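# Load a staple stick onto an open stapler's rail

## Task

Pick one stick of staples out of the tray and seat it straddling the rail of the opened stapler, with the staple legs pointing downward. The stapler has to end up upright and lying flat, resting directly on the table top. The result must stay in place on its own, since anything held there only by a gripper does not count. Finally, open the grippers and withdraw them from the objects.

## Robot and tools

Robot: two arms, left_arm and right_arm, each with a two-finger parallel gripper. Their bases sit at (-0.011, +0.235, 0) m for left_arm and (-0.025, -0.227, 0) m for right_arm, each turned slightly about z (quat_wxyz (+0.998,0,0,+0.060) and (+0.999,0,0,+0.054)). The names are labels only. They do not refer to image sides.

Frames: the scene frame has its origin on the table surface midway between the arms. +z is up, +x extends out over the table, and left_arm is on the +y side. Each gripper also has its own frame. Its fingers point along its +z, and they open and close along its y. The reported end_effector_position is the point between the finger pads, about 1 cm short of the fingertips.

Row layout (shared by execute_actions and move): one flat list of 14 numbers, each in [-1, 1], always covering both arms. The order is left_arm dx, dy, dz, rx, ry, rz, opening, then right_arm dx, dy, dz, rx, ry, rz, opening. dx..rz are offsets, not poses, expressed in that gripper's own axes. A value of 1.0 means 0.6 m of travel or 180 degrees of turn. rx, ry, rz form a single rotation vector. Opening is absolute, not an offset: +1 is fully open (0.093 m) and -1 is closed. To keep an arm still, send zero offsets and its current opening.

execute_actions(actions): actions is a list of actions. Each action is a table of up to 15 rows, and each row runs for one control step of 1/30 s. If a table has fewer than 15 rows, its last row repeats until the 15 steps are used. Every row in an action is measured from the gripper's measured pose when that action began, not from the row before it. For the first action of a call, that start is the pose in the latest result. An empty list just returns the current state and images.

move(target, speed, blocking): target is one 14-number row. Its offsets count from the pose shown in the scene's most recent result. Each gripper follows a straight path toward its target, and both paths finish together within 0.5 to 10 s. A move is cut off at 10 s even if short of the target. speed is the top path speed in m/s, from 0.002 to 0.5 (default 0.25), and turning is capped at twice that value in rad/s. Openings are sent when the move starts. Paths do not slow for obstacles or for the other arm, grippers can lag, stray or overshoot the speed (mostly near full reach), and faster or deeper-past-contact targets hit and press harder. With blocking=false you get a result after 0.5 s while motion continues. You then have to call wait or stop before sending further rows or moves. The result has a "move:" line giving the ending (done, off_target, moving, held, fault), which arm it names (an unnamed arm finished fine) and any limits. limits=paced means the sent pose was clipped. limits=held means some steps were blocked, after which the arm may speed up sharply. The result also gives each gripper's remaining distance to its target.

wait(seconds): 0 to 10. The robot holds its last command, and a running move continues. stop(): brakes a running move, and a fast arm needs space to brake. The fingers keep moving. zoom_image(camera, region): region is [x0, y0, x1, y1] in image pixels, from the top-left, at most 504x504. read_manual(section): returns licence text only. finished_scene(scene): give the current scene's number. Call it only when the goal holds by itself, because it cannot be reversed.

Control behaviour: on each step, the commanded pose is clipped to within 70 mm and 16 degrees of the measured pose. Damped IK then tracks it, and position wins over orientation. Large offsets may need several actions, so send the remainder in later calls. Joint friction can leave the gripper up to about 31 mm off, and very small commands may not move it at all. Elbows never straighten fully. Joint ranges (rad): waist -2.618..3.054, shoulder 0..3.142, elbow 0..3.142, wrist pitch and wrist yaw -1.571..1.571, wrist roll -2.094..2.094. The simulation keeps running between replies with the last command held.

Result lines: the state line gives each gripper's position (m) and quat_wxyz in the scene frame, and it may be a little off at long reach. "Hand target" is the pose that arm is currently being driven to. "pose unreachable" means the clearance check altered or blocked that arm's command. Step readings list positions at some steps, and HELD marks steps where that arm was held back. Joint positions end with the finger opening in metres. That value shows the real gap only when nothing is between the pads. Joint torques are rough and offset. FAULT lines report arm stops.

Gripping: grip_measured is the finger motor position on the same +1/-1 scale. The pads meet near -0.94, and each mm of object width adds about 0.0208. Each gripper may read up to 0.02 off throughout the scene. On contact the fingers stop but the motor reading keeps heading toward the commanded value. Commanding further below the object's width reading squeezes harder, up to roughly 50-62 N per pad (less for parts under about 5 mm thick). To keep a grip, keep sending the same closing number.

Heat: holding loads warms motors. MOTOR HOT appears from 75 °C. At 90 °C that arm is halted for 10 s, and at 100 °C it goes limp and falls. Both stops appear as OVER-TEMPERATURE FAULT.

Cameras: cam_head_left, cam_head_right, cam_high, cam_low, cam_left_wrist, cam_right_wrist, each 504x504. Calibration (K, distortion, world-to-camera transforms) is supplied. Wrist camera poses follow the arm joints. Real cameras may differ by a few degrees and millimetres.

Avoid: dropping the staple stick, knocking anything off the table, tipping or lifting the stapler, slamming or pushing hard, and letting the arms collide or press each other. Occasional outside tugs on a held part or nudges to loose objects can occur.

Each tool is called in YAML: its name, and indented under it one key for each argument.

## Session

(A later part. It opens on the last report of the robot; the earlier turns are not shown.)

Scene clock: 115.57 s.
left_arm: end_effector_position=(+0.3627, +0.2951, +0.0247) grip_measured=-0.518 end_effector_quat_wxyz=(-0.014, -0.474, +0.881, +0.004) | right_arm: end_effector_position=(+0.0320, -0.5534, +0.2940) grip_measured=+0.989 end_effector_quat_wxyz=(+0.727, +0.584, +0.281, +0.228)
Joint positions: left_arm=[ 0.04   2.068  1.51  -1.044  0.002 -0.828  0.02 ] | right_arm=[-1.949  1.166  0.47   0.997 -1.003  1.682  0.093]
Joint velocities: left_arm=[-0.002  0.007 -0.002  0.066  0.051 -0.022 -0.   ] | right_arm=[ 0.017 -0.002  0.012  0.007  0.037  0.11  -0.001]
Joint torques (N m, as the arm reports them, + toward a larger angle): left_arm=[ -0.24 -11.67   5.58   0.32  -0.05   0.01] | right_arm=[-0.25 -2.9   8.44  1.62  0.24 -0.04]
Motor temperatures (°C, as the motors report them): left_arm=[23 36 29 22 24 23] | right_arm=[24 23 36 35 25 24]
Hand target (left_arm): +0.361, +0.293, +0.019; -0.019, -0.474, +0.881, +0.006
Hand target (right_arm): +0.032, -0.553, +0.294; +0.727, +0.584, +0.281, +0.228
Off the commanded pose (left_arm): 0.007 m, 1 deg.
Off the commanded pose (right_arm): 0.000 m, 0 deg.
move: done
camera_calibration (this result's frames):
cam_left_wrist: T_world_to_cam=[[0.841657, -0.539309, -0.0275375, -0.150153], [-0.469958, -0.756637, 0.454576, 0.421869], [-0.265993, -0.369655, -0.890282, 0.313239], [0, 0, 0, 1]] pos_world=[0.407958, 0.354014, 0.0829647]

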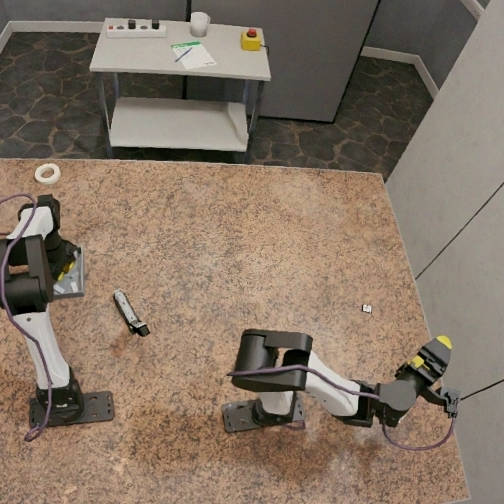

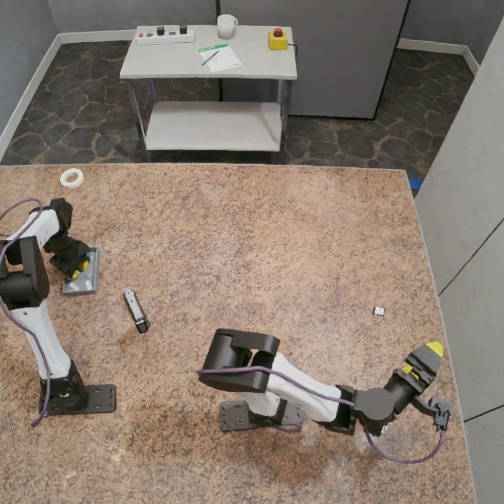

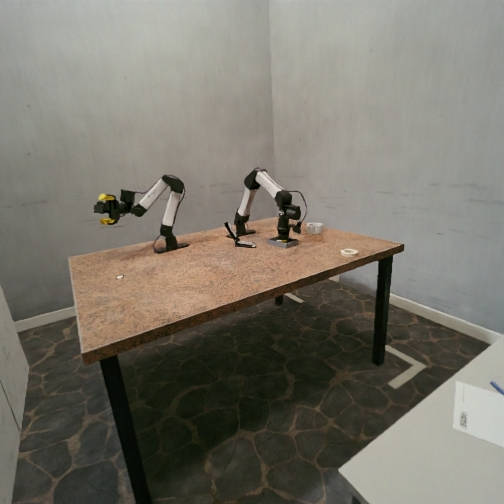

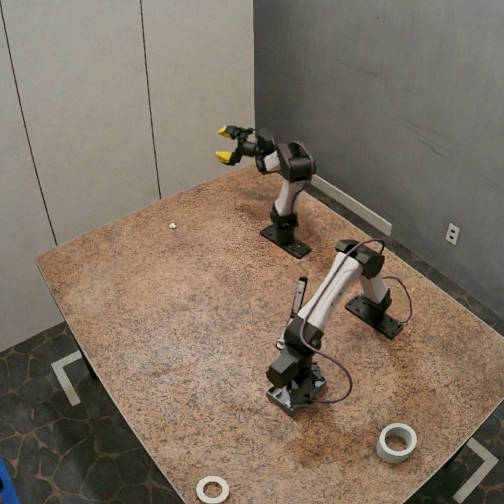

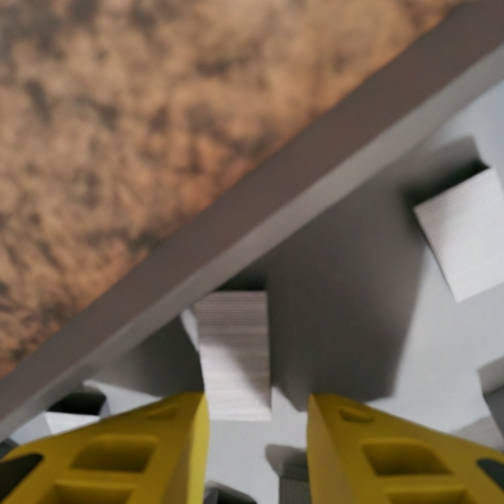

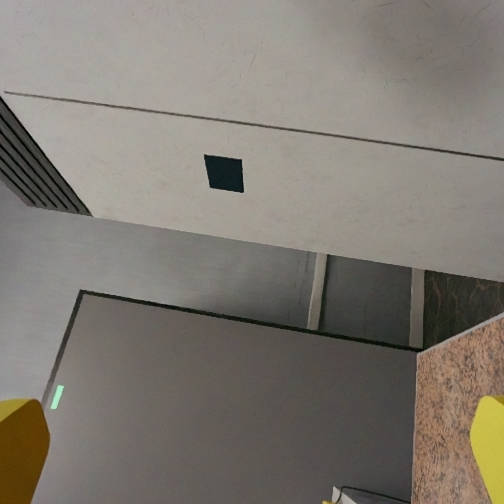

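move:
  target: [0,0.017,0,0,0,0,-0.52,0,0,0,0,0,0,1]
  speed: 0.03

Scene clock: 127.37 s.
left_arm: end_effector_position=(+0.3561, +0.2967, +0.0229) grip_measured=-0.518 end_effector_quat_wxyz=(-0.019, -0.473, +0.881, +0.006) | right_arm: end_effector_position=(+0.0320, -0.5534, +0.2940) grip_measured=+0.989 end_effector_quat_wxyz=(+0.727, +0.584, +0.281, +0.228)
Joint positions: left_arm=[ 0.047  2.056  1.485 -1.04   0.002 -0.82   0.02 ] | right_arm=[-1.949  1.166  0.47   0.997 -1.003  1.682  0.093]
Joint velocities: left_arm=[ 0.002 -0.002 -0.007  0.007 -0.051  0.081  0.   ] | right_arm=[-0.002 -0.002 -0.017 -0.007 -0.007  0.066  0.001]
Joint torques (N m, as the arm reports them, + toward a larger angle): left_arm=[  0.94 -13.75   5.48   0.3   -0.04   0.14] | right_arm=[-0.4  -3.11  8.33  1.62  0.22 -0.05]
Motor temperatures (°C, as the motors report them): left_arm=[23 38 29 22 24 23] | right_arm=[24 24 36 35 25 24]
Hand target (left_arm): +0.354, +0.301, +0.025; -0.015, -0.474, +0.881, +0.005
Hand target (right_arm): +0.032, -0.553, +0.294; +0.727, +0.584, +0.281, +0.228
Off the commanded pose (left_arm): 0.005 m, 1 deg.
Off the commanded pose (right_arm): 0.000 m, 0 deg.
move: done
camera_calibration (this result's frames):
cam_left_wrist: T_world_to_cam=[[0.841138, -0.539687, -0.0350003, -0.143265], [-0.465617, -0.755577, 0.460765, 0.418825], [-0.275114, -0.37127, -0.886832, 0.314166], [0, 0, 0, 1]] pos_world=[0.401949, 0.355777, 0.0806188]

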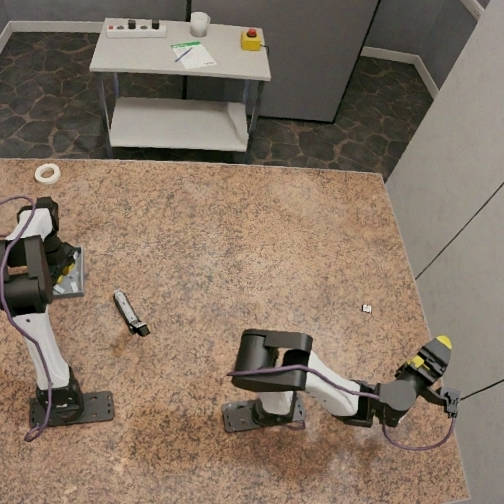

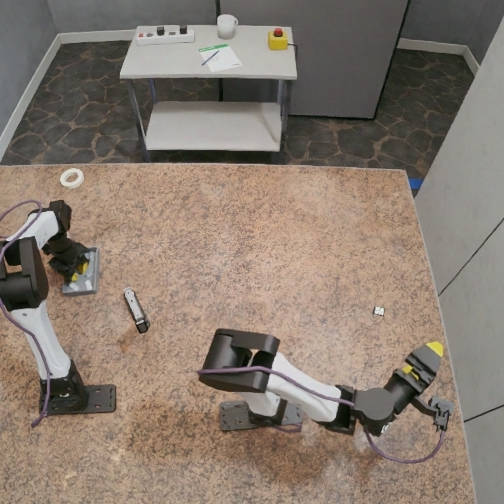

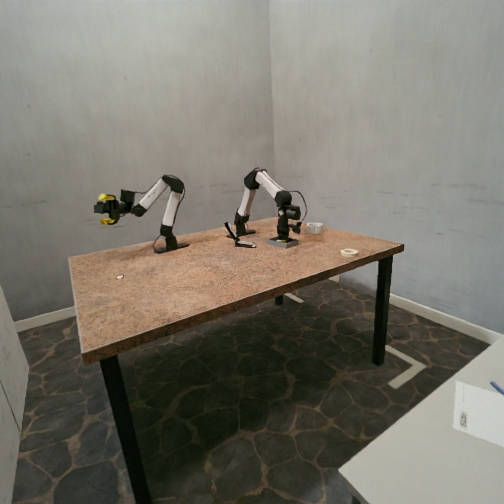

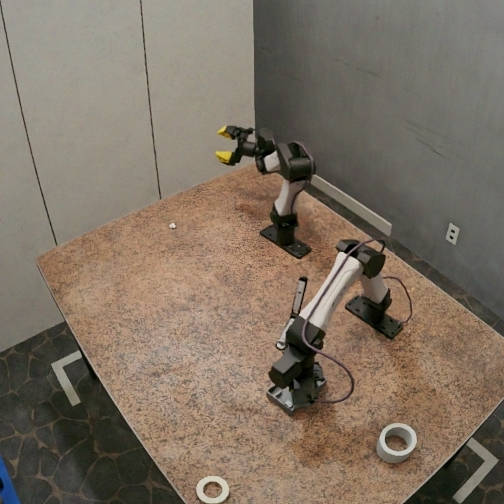

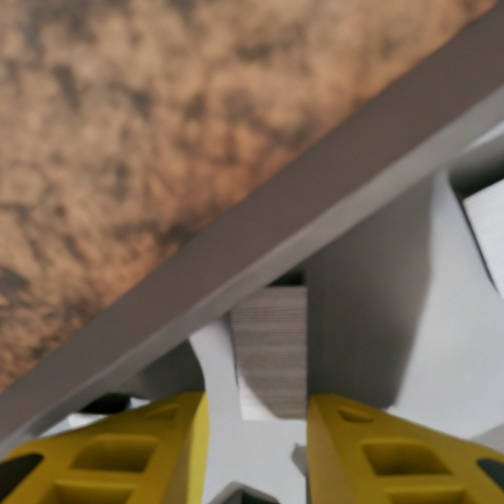

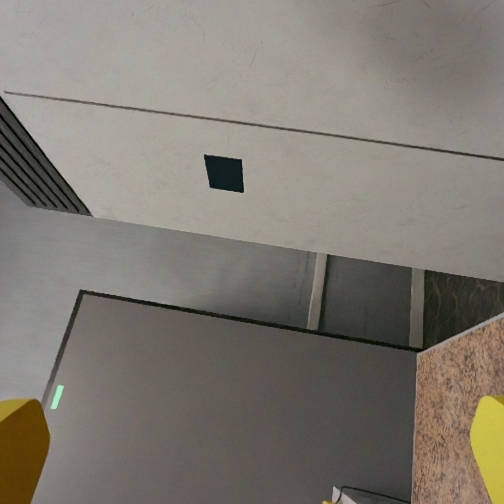

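move:
  target: [0,-0.004,0.03,0,0,0,-0.52,0,0,0,0,0,0,1]
  speed: 0.03

Scene clock: 135.63 s.
left_arm: end_effector_position=(+0.3593, +0.2972, +0.0206) grip_measured=-0.518 end_effector_quat_wxyz=(-0.012, -0.473, +0.881, +0.003) | right_arm: end_effector_position=(+0.0320, -0.5534, +0.2940) grip_measured=+0.989 end_effector_quat_wxyz=(+0.727, +0.584, +0.281, +0.228)
Joint positions: left_arm=[ 0.047  2.056  1.476 -1.015  0.002 -0.819  0.02 ] | right_arm=[-1.949  1.166  0.47   0.997 -1.003  1.682  0.093]
Joint velocities: left_arm=[ 0.012  0.002  0.012 -0.007 -0.007  0.022  0.001] | right_arm=[ 0.012 -0.027 -0.007  0.051 -0.037 -0.037 -0.   ]
Joint torques (N m, as the arm reports them, + toward a larger angle): left_arm=[-0.25 -9.72  4.35  0.58 -0.06  0.01] | right_arm=[-0.28 -3.1   8.44  1.66  0.26 -0.05]
Motor temperatures (°C, as the motors report them): left_arm=[23 40 29 22 24 23] | right_arm=[24 24 37 36 25 24]
Hand target (left_arm): +0.357, +0.295, +0.005; -0.020, -0.473, +0.881, +0.006
Hand target (right_arm): +0.032, -0.553, +0.294; +0.727, +0.584, +0.281, +0.228
Off the commanded pose (left_arm): 0.016 m, 1 deg.
Off the commanded pose (right_arm): 0.000 m, 0 deg.
move: off_target (left_arm)
camera_calibration (this result's frames):
cam_left_wrist: T_world_to_cam=[[0.841201, -0.540251, -0.0225868, -0.145878], [-0.473593, -0.756282, 0.451383, 0.424992], [-0.260942, -0.369007, -0.892044, 0.307512], [0, 0, 0, 1]] pos_world=[0.404229, 0.356077, 0.0791848]

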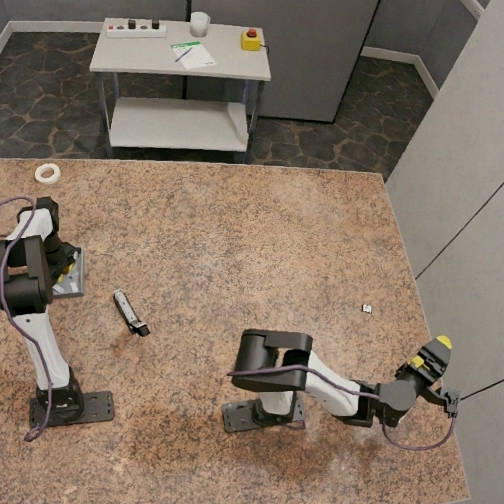

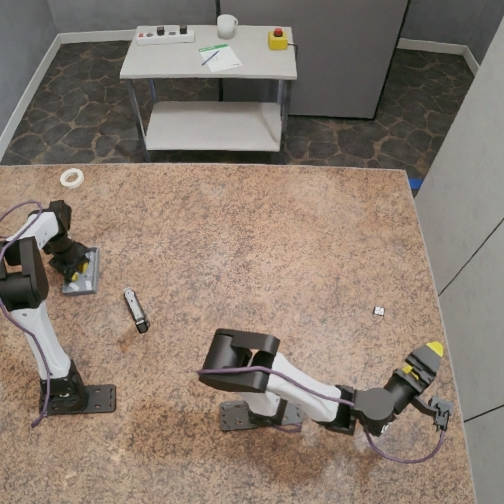

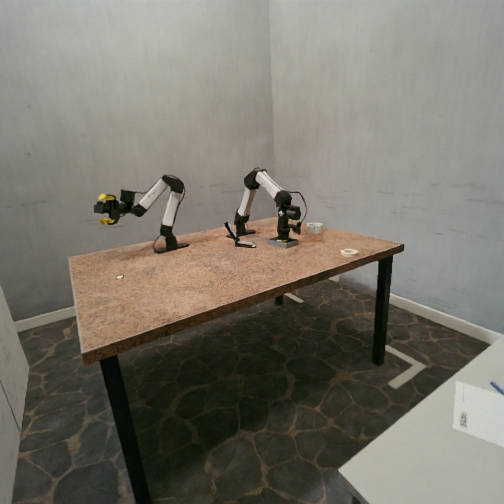

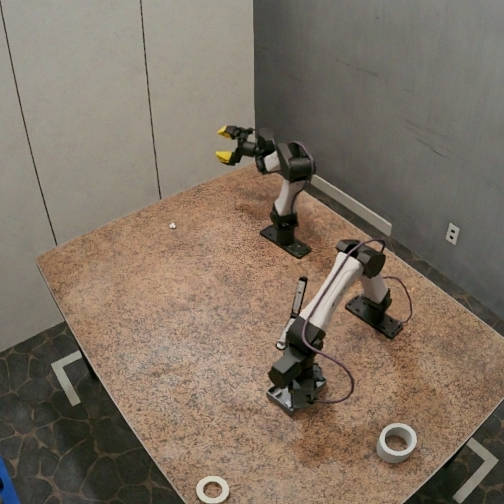

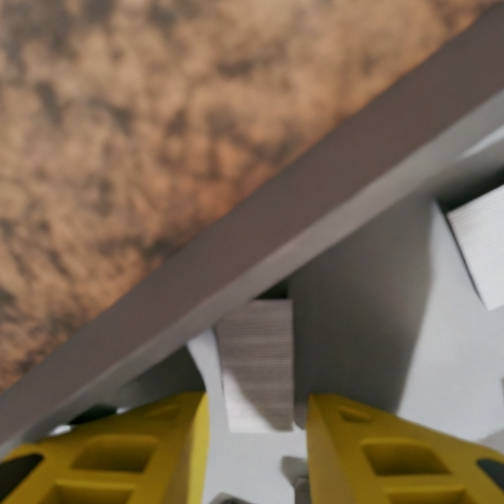

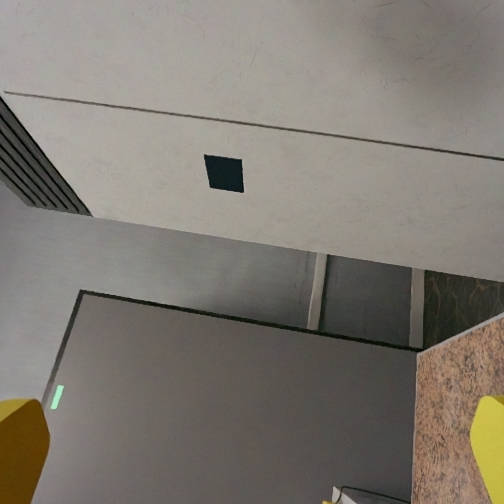

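move:
  target: [0,0,-0.003,0,0,0,-0.76,0,0,0,0,0,0,1]
  speed: 0.03

move:
  target: [0,0,-0.1,0,0,0,-0.76,0,0,0,0,0,0,1]
  speed: 0.08

Scene clock: 145.33 s.
left_arm: end_effector_position=(+0.3598, +0.2969, +0.0206) grip_measured=-0.752 end_effector_quat_wxyz=(-0.011, -0.473, +0.881, +0.001) | right_arm: end_effector_position=(+0.0320, -0.5534, +0.2940) grip_measured=+0.989 end_effector_quat_wxyz=(+0.727, +0.584, +0.281, +0.228)
Joint positions: left_arm=[ 0.047  2.056  1.476 -1.013  0.004 -0.819  0.009] | right_arm=[-1.949  1.166  0.47   0.997 -1.003  1.682  0.093]
Joint velocities: left_arm=[ 0.002 -0.002  0.017 -0.022  0.022 -0.037 -0.001] | right_arm=[-0.002  0.002  0.012 -0.007  0.051  0.037  0.   ]
Joint torques (N m, as the arm reports them, + toward a larger angle): left_arm=[  0.15 -12.48   7.24   0.19  -0.06   0.06] | right_arm=[-0.32 -3.01  8.43  1.61  0.26 -0.04]
Motor temperatures (°C, as the motors report them): left_arm=[23 39 28 22 24 23] | right_arm=[24 24 37 36 25 24]
Hand target (left_arm): +0.359, +0.297, +0.022; -0.011, -0.473, +0.881, +0.003
Hand target (right_arm): +0.032, -0.553, +0.294; +0.727, +0.584, +0.281, +0.228
Off the commanded pose (left_arm): 0.002 m, 0 deg.
Off the commanded pose (right_arm): 0.000 m, 0 deg.
move: done
camera_calibration (this result's frames):
cam_left_wrist: T_world_to_cam=[[0.841277, -0.540248, -0.019637, -0.146568], [-0.474574, -0.75543, 0.451779, 0.425105], [-0.258907, -0.370752, -0.891914, 0.30731], [0, 0, 0, 1]] pos_world=[0.404613, 0.35589, 0.0791625]

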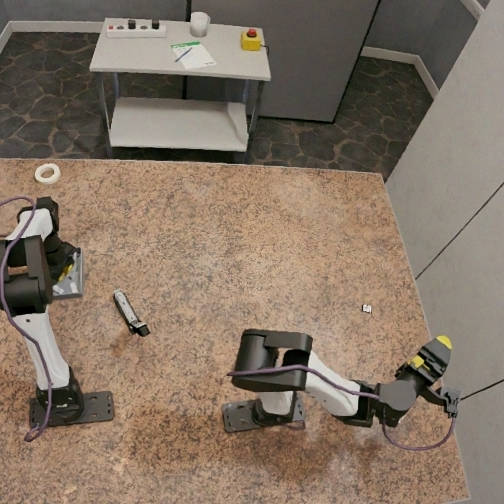

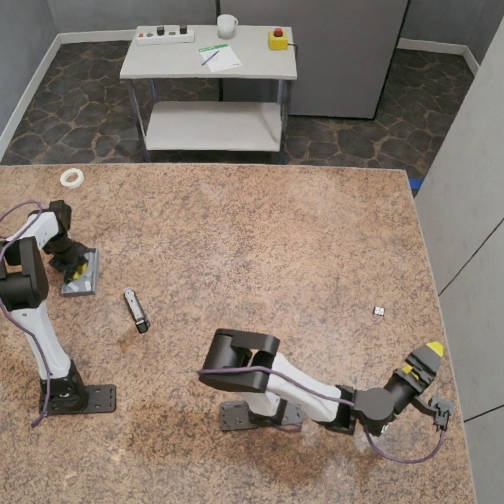

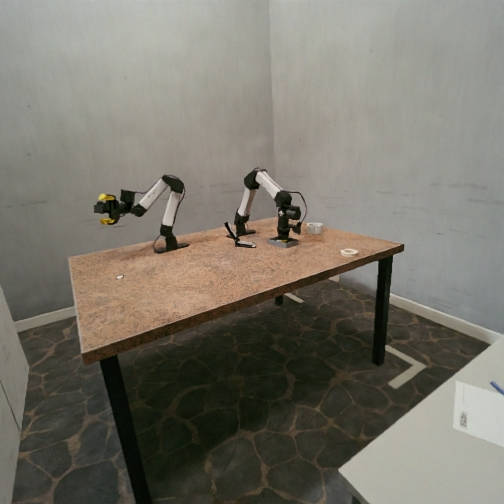

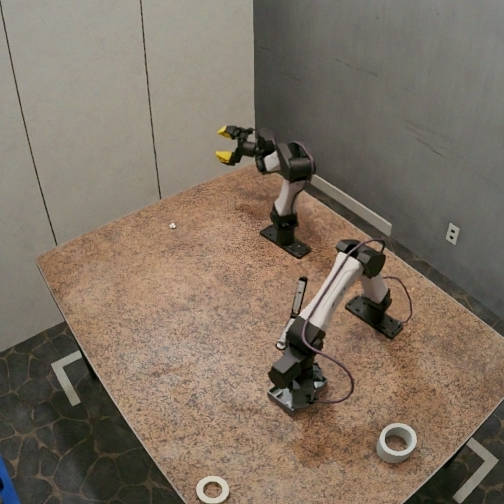

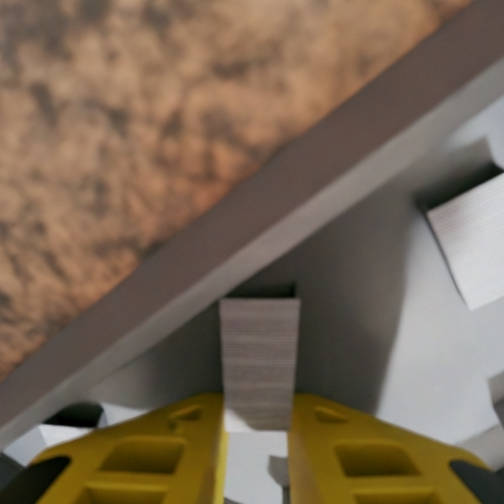

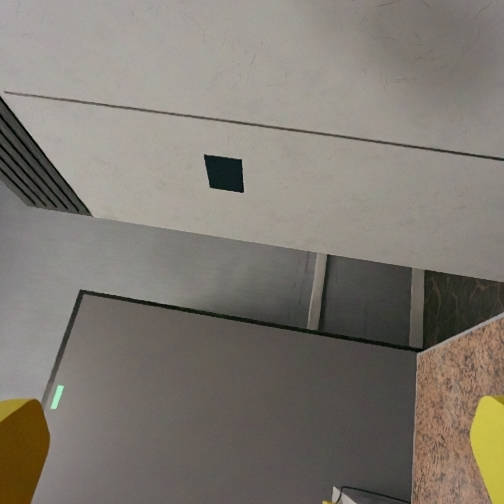

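Scene clock: 146.60 s.
left_arm: end_effector_position=(+0.3588, +0.2967, +0.0724) grip_measured=-0.752 end_effector_quat_wxyz=(-0.020, -0.473, +0.881, +0.004) | right_arm: end_effector_position=(+0.0320, -0.5534, +0.2940) grip_measured=+0.989 end_effector_quat_wxyz=(+0.727, +0.584, +0.281, +0.228)
Joint positions: left_arm=[ 0.047  2.02   1.634 -1.224  0.004 -0.819  0.009] | right_arm=[-1.949  1.166  0.47   0.997 -1.003  1.682  0.093]
Joint velocities: left_arm=[-0.012 -0.022  0.007  0.007 -0.081 -0.022 -0.001] | right_arm=[ 0.007 -0.002  0.007  0.022 -0.007  0.007  0.   ]
Joint torques (N m, as the arm reports them, + toward a larger angle): left_arm=[  0.12 -13.38   8.55   0.11  -0.04   0.05] | right_arm=[-0.33 -2.93  8.49  1.65  0.26 -0.05]
Motor temperatures (°C, as the motors report them): left_arm=[23 39 28 22 24 23] | right_arm=[24 24 37 36 25 24]
Hand target (left_arm): +0.361, +0.297, +0.081; -0.011, -0.473, +0.881, +0.002
Hand target (right_arm): +0.032, -0.553, +0.294; +0.727, +0.584, +0.281, +0.228
Off the commanded pose (left_arm): 0.009 m, 1 deg.
Off the commanded pose (right_arm): 0.000 m, 0 deg.
move: done
camera_calibration (this result's frames):
cam_left_wrist: T_world_to_cam=[[0.840812, -0.540326, -0.0329031, -0.143621], [-0.466493, -0.754072, 0.462341, 0.397023], [-0.274626, -0.373393, -0.886092, 0.359153], [0, 0, 0, 1]] pos_world=[0.4046, 0.355887, 0.129957]

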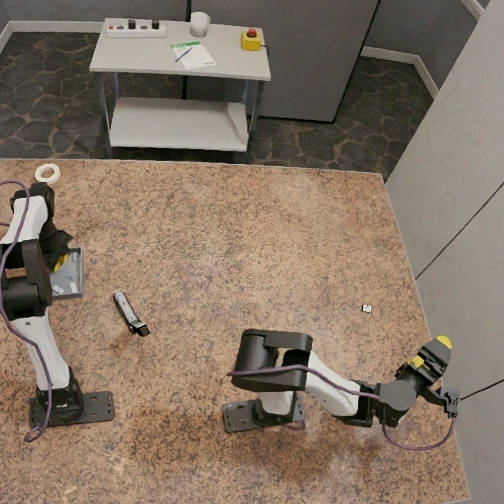

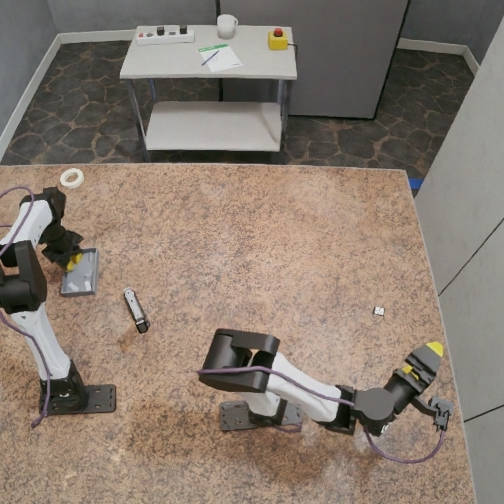

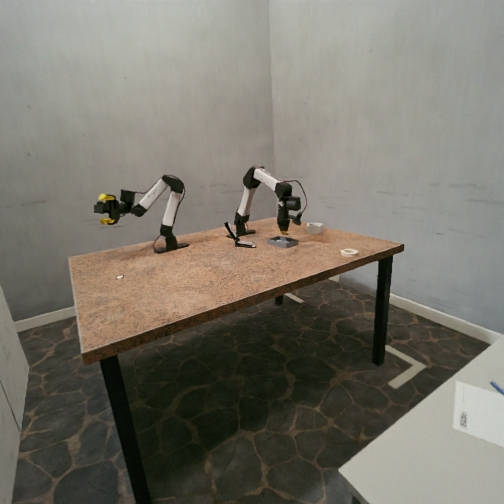

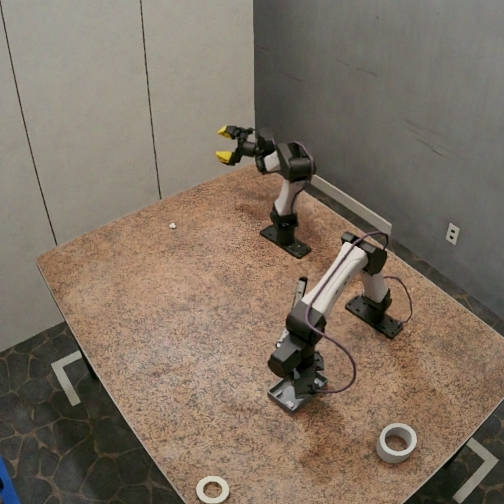

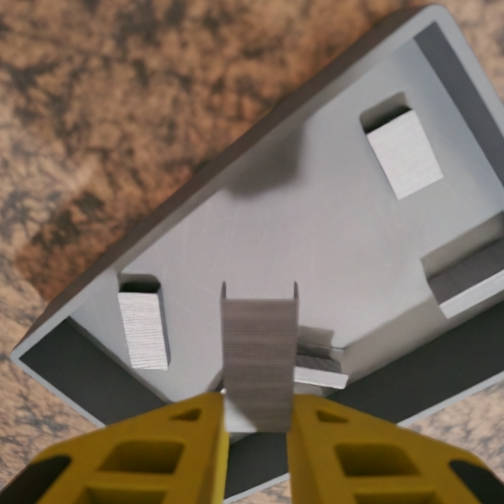

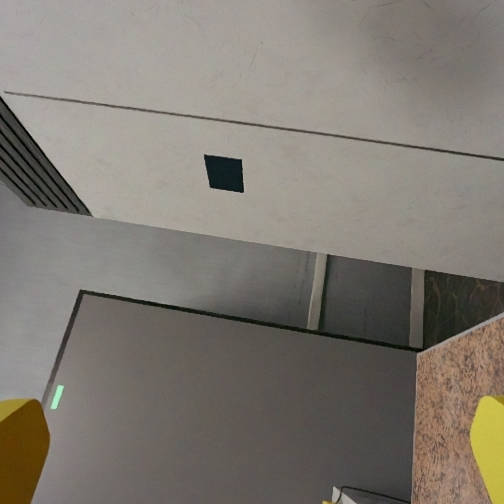

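move:
  target: [0.398,0.034,-0.05,0,0,0.147,-0.79,0,0,0,0,0,0,1]
  speed: 0.15

Scene clock: 156.50 s.
left_arm: end_effector_position=(+0.2162, +0.1075, +0.1128) grip_measured=-0.779 end_effector_quat_wxyz=(-0.019, -0.257, +0.966, -0.009) | right_arm: end_effector_position=(+0.0320, -0.5534, +0.2940) grip_measured=+0.989 end_effector_quat_wxyz=(+0.727, +0.584, +0.281, +0.228)
Joint positions: left_arm=[-0.607  1.545  1.216 -1.258  0.039 -1.007  0.008] | right_arm=[-1.949  1.166  0.47   0.997 -1.003  1.682  0.093]
Joint velocities: left_arm=[-0.002 -0.002 -0.002  0.095  0.022 -0.037  0.   ] | right_arm=[-0.022 -0.002 -0.002 -0.007 -0.066  0.007 -0.   ]
Joint torques (N m, as the arm reports them, + toward a larger angle): left_arm=[-0.53 -8.41  5.84  0.18  0.   -0.04] | right_arm=[-0.36 -3.05  8.29  1.61  0.21 -0.02]
Motor temperatures (°C, as the motors report them): left_arm=[23 41 29 22 24 23] | right_arm=[24 24 37 37 25 24]
Hand target (left_arm): +0.210, +0.108, +0.112; -0.024, -0.259, +0.966, -0.006
Hand target (right_arm): +0.032, -0.553, +0.294; +0.727, +0.584, +0.281, +0.228
Off the commanded pose (left_arm): 0.006 m, 1 deg.
Off the commanded pose (right_arm): 0.000 m, 0 deg.
move: done
camera_calibration (this result's frames):
cam_left_wrist: T_world_to_cam=[[0.509117, -0.860697, 0.000137501, -0.0221945], [-0.758159, -0.448388, 0.473437, 0.198105], [-0.407424, -0.241139, -0.880828, 0.299092], [0, 0, 0, 1]] pos_world=[0.283352, 0.141848, 0.169661]

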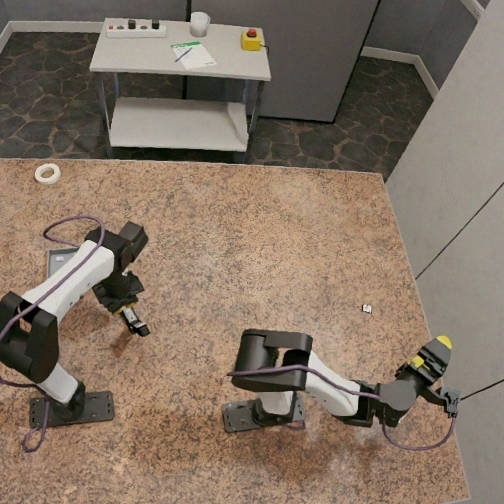

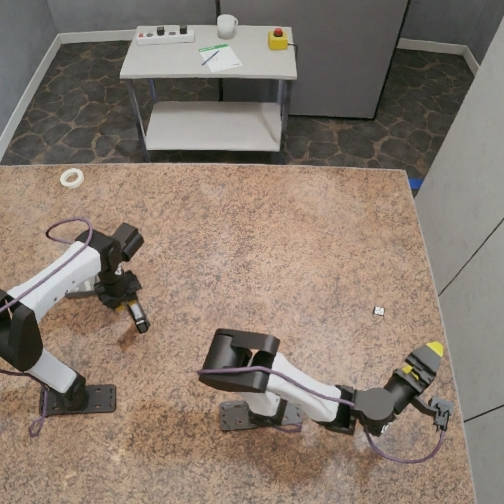

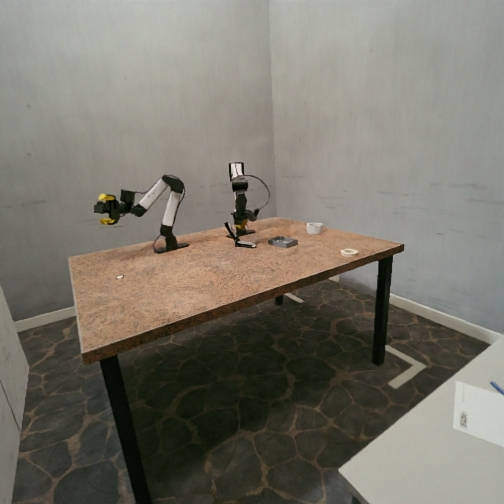

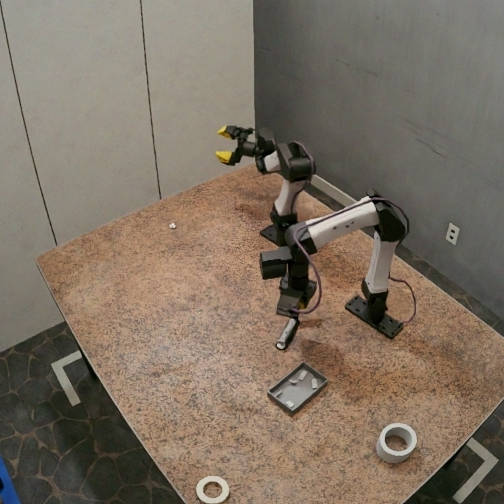

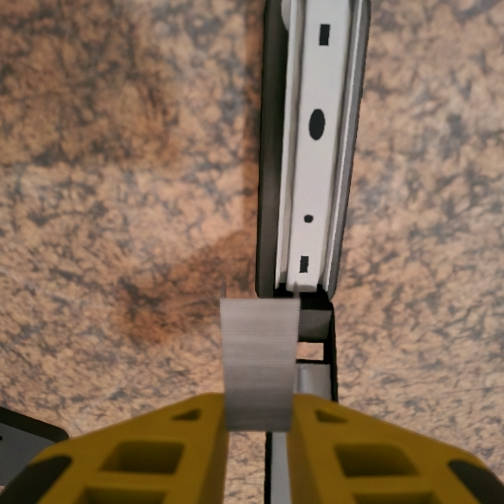

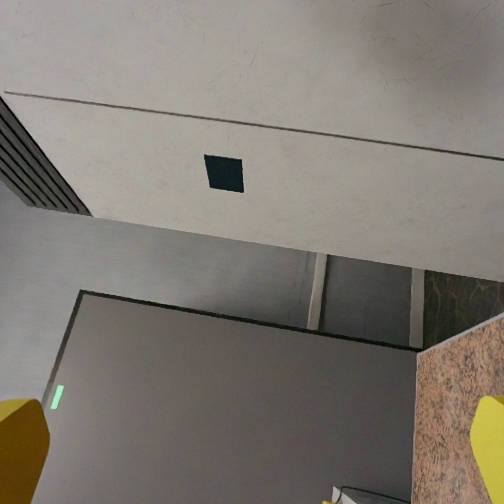

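move:
  target: [-0.075,-0.043,0.058,0,0,0,-0.79,0,0,0,0,0,0,1]
  speed: 0.06

Scene clock: 175.73 s.
left_arm: end_effector_position=(+0.2582, +0.1063, +0.0739) grip_measured=-0.779 end_effector_quat_wxyz=(-0.028, -0.257, +0.966, -0.003) | right_arm: end_effector_position=(+0.0320, -0.5534, +0.2940) grip_measured=+0.989 end_effector_quat_wxyz=(+0.727, +0.584, +0.281, +0.228)
Joint positions: left_arm=[-0.544  1.732  1.259 -1.138  0.039 -0.945  0.008] | right_arm=[-1.949  1.166  0.47   0.997 -1.003  1.682  0.093]
Joint velocities: left_arm=[ 0.007 -0.007 -0.002  0.007 -0.037  0.037 -0.   ] | right_arm=[-0.007 -0.002 -0.002 -0.007  0.037 -0.051  0.   ]
Joint torques (N m, as the arm reports them, + toward a larger angle): left_arm=[ 1.04 -8.18  8.65  0.3  -0.05  0.14] | right_arm=[-0.24 -3.14  8.35  1.65  0.26 -0.04]
Motor temperatures (°C, as the motors report them): left_arm=[23 38 29 22 24 23] | right_arm=[24 24 38 37 25 24]
Hand target (left_arm): +0.267, +0.107, +0.076; -0.019, -0.257, +0.966, -0.008
Hand target (right_arm): +0.032, -0.553, +0.294; +0.727, +0.584, +0.281, +0.228
Off the commanded pose (left_arm): 0.009 m, 1 deg.
Off the commanded pose (right_arm): 0.000 m, 0 deg.
move: done
camera_calibration (this result's frames):
cam_left_wrist: T_world_to_cam=[[0.508698, -0.860797, -0.0159724, -0.0433325], [-0.749152, -0.451709, 0.48449, 0.244974], [-0.424262, -0.234493, -0.874651, 0.284847], [0, 0, 0, 1]] pos_world=[0.326416, 0.140151, 0.129763]

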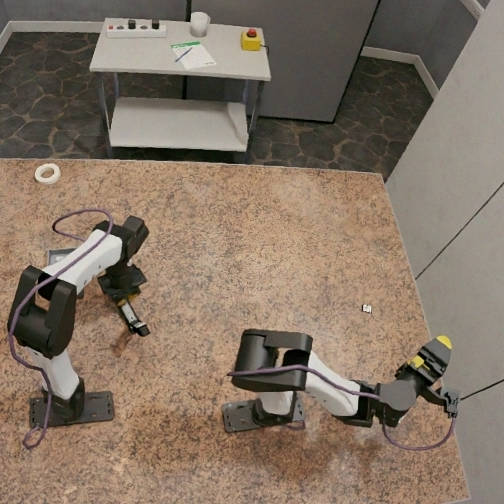

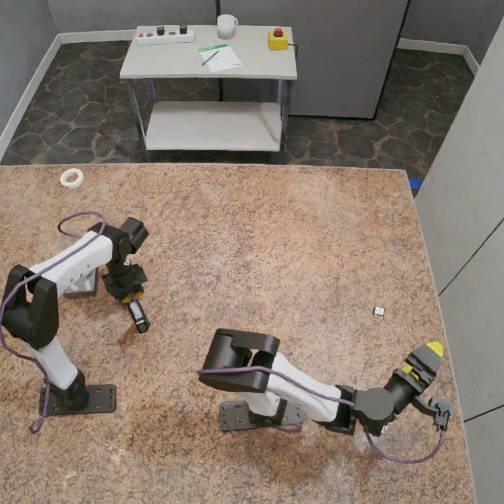

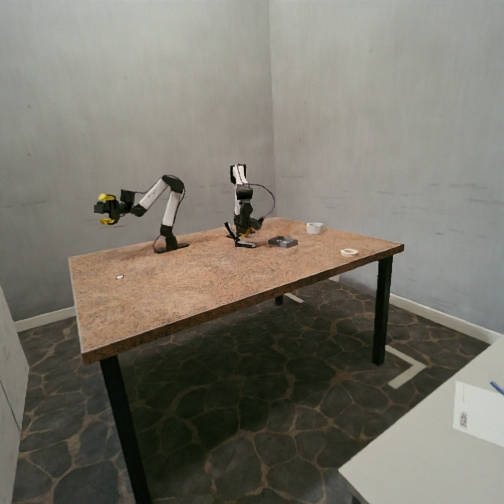

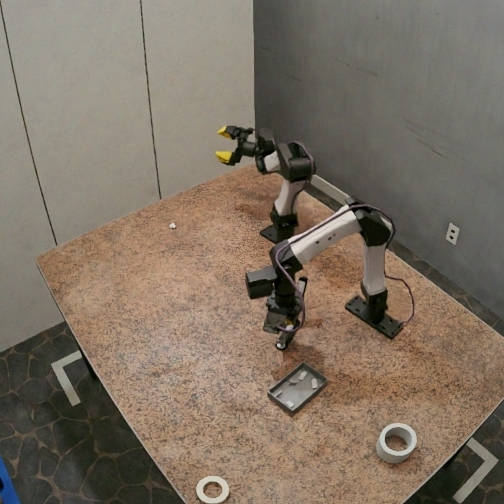

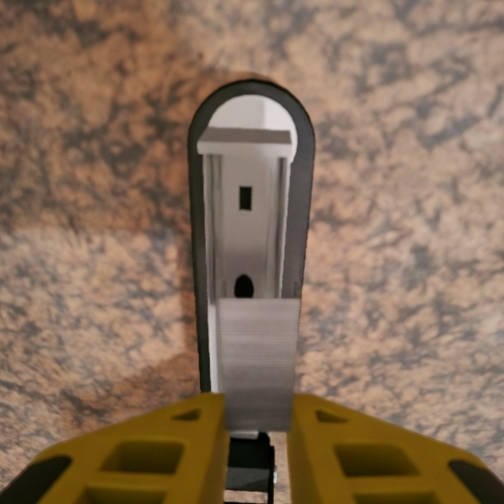

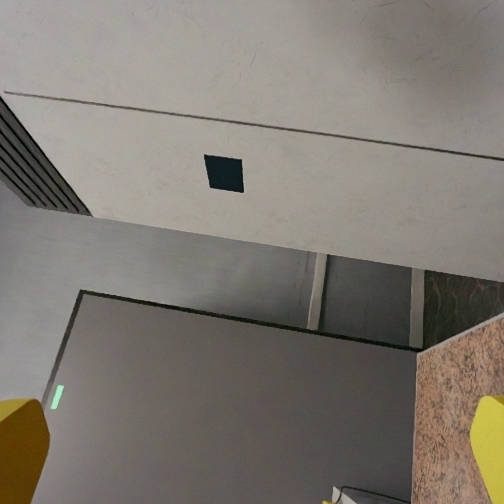

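move:
  target: [-0.03,0.012,0.015,0,0,0,-0.79,0,0,0,0,0,0,1]
  speed: 0.03

zoom_image:
  camera: "cam_left_wrist"
  region: [130, 100, 390, 450]

Scene clock: 183.63 s.
left_arm: end_effector_position=(+0.2684, +0.1179, +0.0687) grip_measured=-0.779 end_effector_quat_wxyz=(-0.026, -0.258, +0.966, -0.005) | right_arm: end_effector_position=(+0.0320, -0.5534, +0.2940) grip_measured=+0.989 end_effector_quat_wxyz=(+0.727, +0.584, +0.281, +0.228)
Joint positions: left_arm=[-0.496  1.75   1.259 -1.116  0.039 -0.897  0.008] | right_arm=[-1.949  1.166  0.47   0.997 -1.003  1.682  0.093]
Joint velocities: left_arm=[ 0.012 -0.012 -0.012 -0.066 -0.051  0.037  0.   ] | right_arm=[-0.007 -0.002 -0.032  0.007  0.051 -0.066  0.001]
Joint torques (N m, as the arm reports them, + toward a larger angle): left_arm=[ 1.02 -8.15  6.27  0.31 -0.06  0.15] | right_arm=[-0.31 -3.13  8.33  1.64  0.25 -0.05]
Motor temperatures (°C, as the motors report them): left_arm=[23 37 30 22 24 23] | right_arm=[24 24 38 38 25 24]
Hand target (left_arm): +0.270, +0.122, +0.064; -0.027, -0.257, +0.966, -0.002
Hand target (right_arm): +0.032, -0.553, +0.294; +0.727, +0.584, +0.281, +0.228
Off the commanded pose (left_arm): 0.006 m, 0 deg.
Off the commanded pose (right_arm): 0.000 m, 0 deg.
move: done
camera_calibration (this result's frames):
cam_left_wrist: T_world_to_cam=[[0.510134, -0.860036, -0.0100507, -0.0395388], [-0.750796, -0.450977, 0.482624, 0.260911], [-0.419607, -0.238657, -0.87577, 0.28666], [0, 0, 0, 1]] pos_world=[0.336346, 0.152074, 0.124729]

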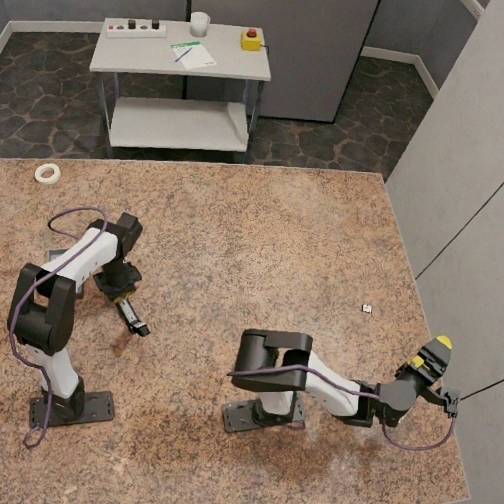

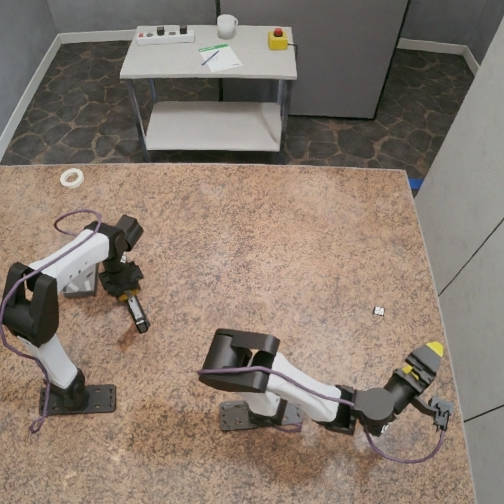

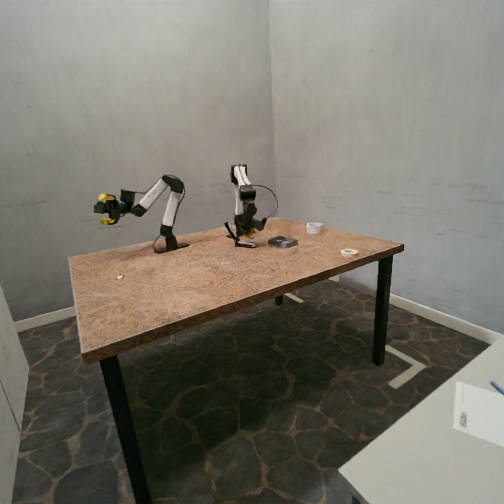

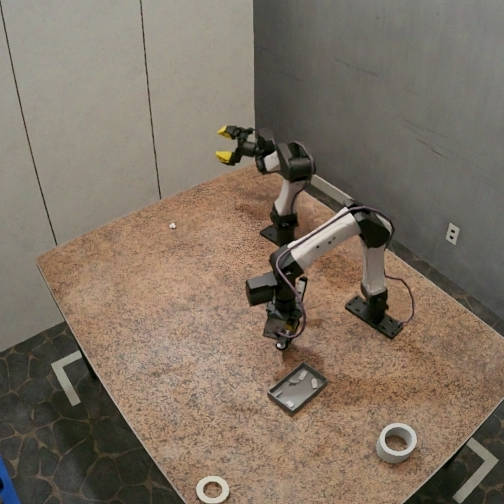

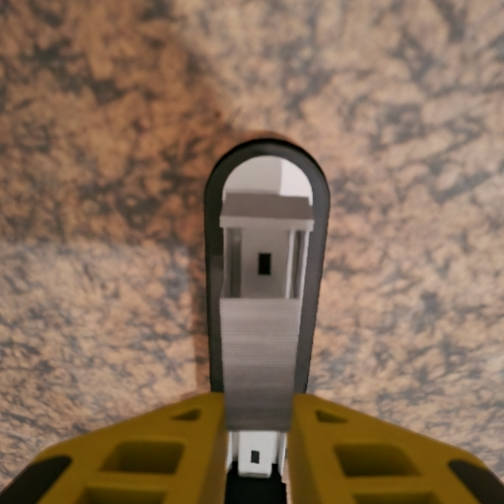

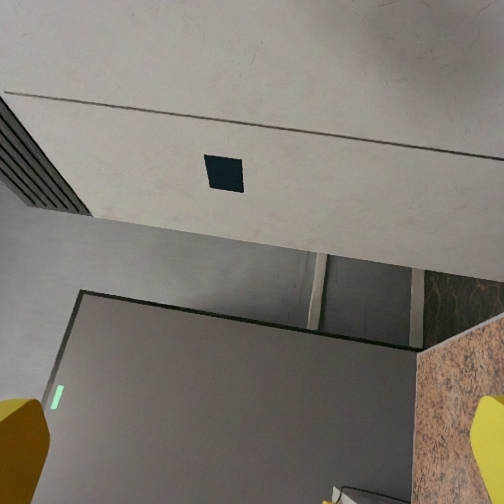

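Region (130, 100, 390, 450) of cam_left_wrist's 504x504 image, scaled by 1.440, with more detail than that image has; it fills the left 374 columns of this view, and the rest is white.

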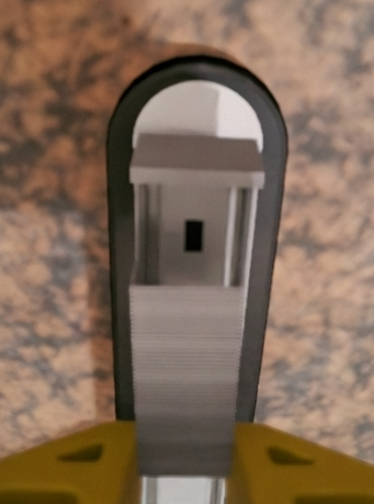

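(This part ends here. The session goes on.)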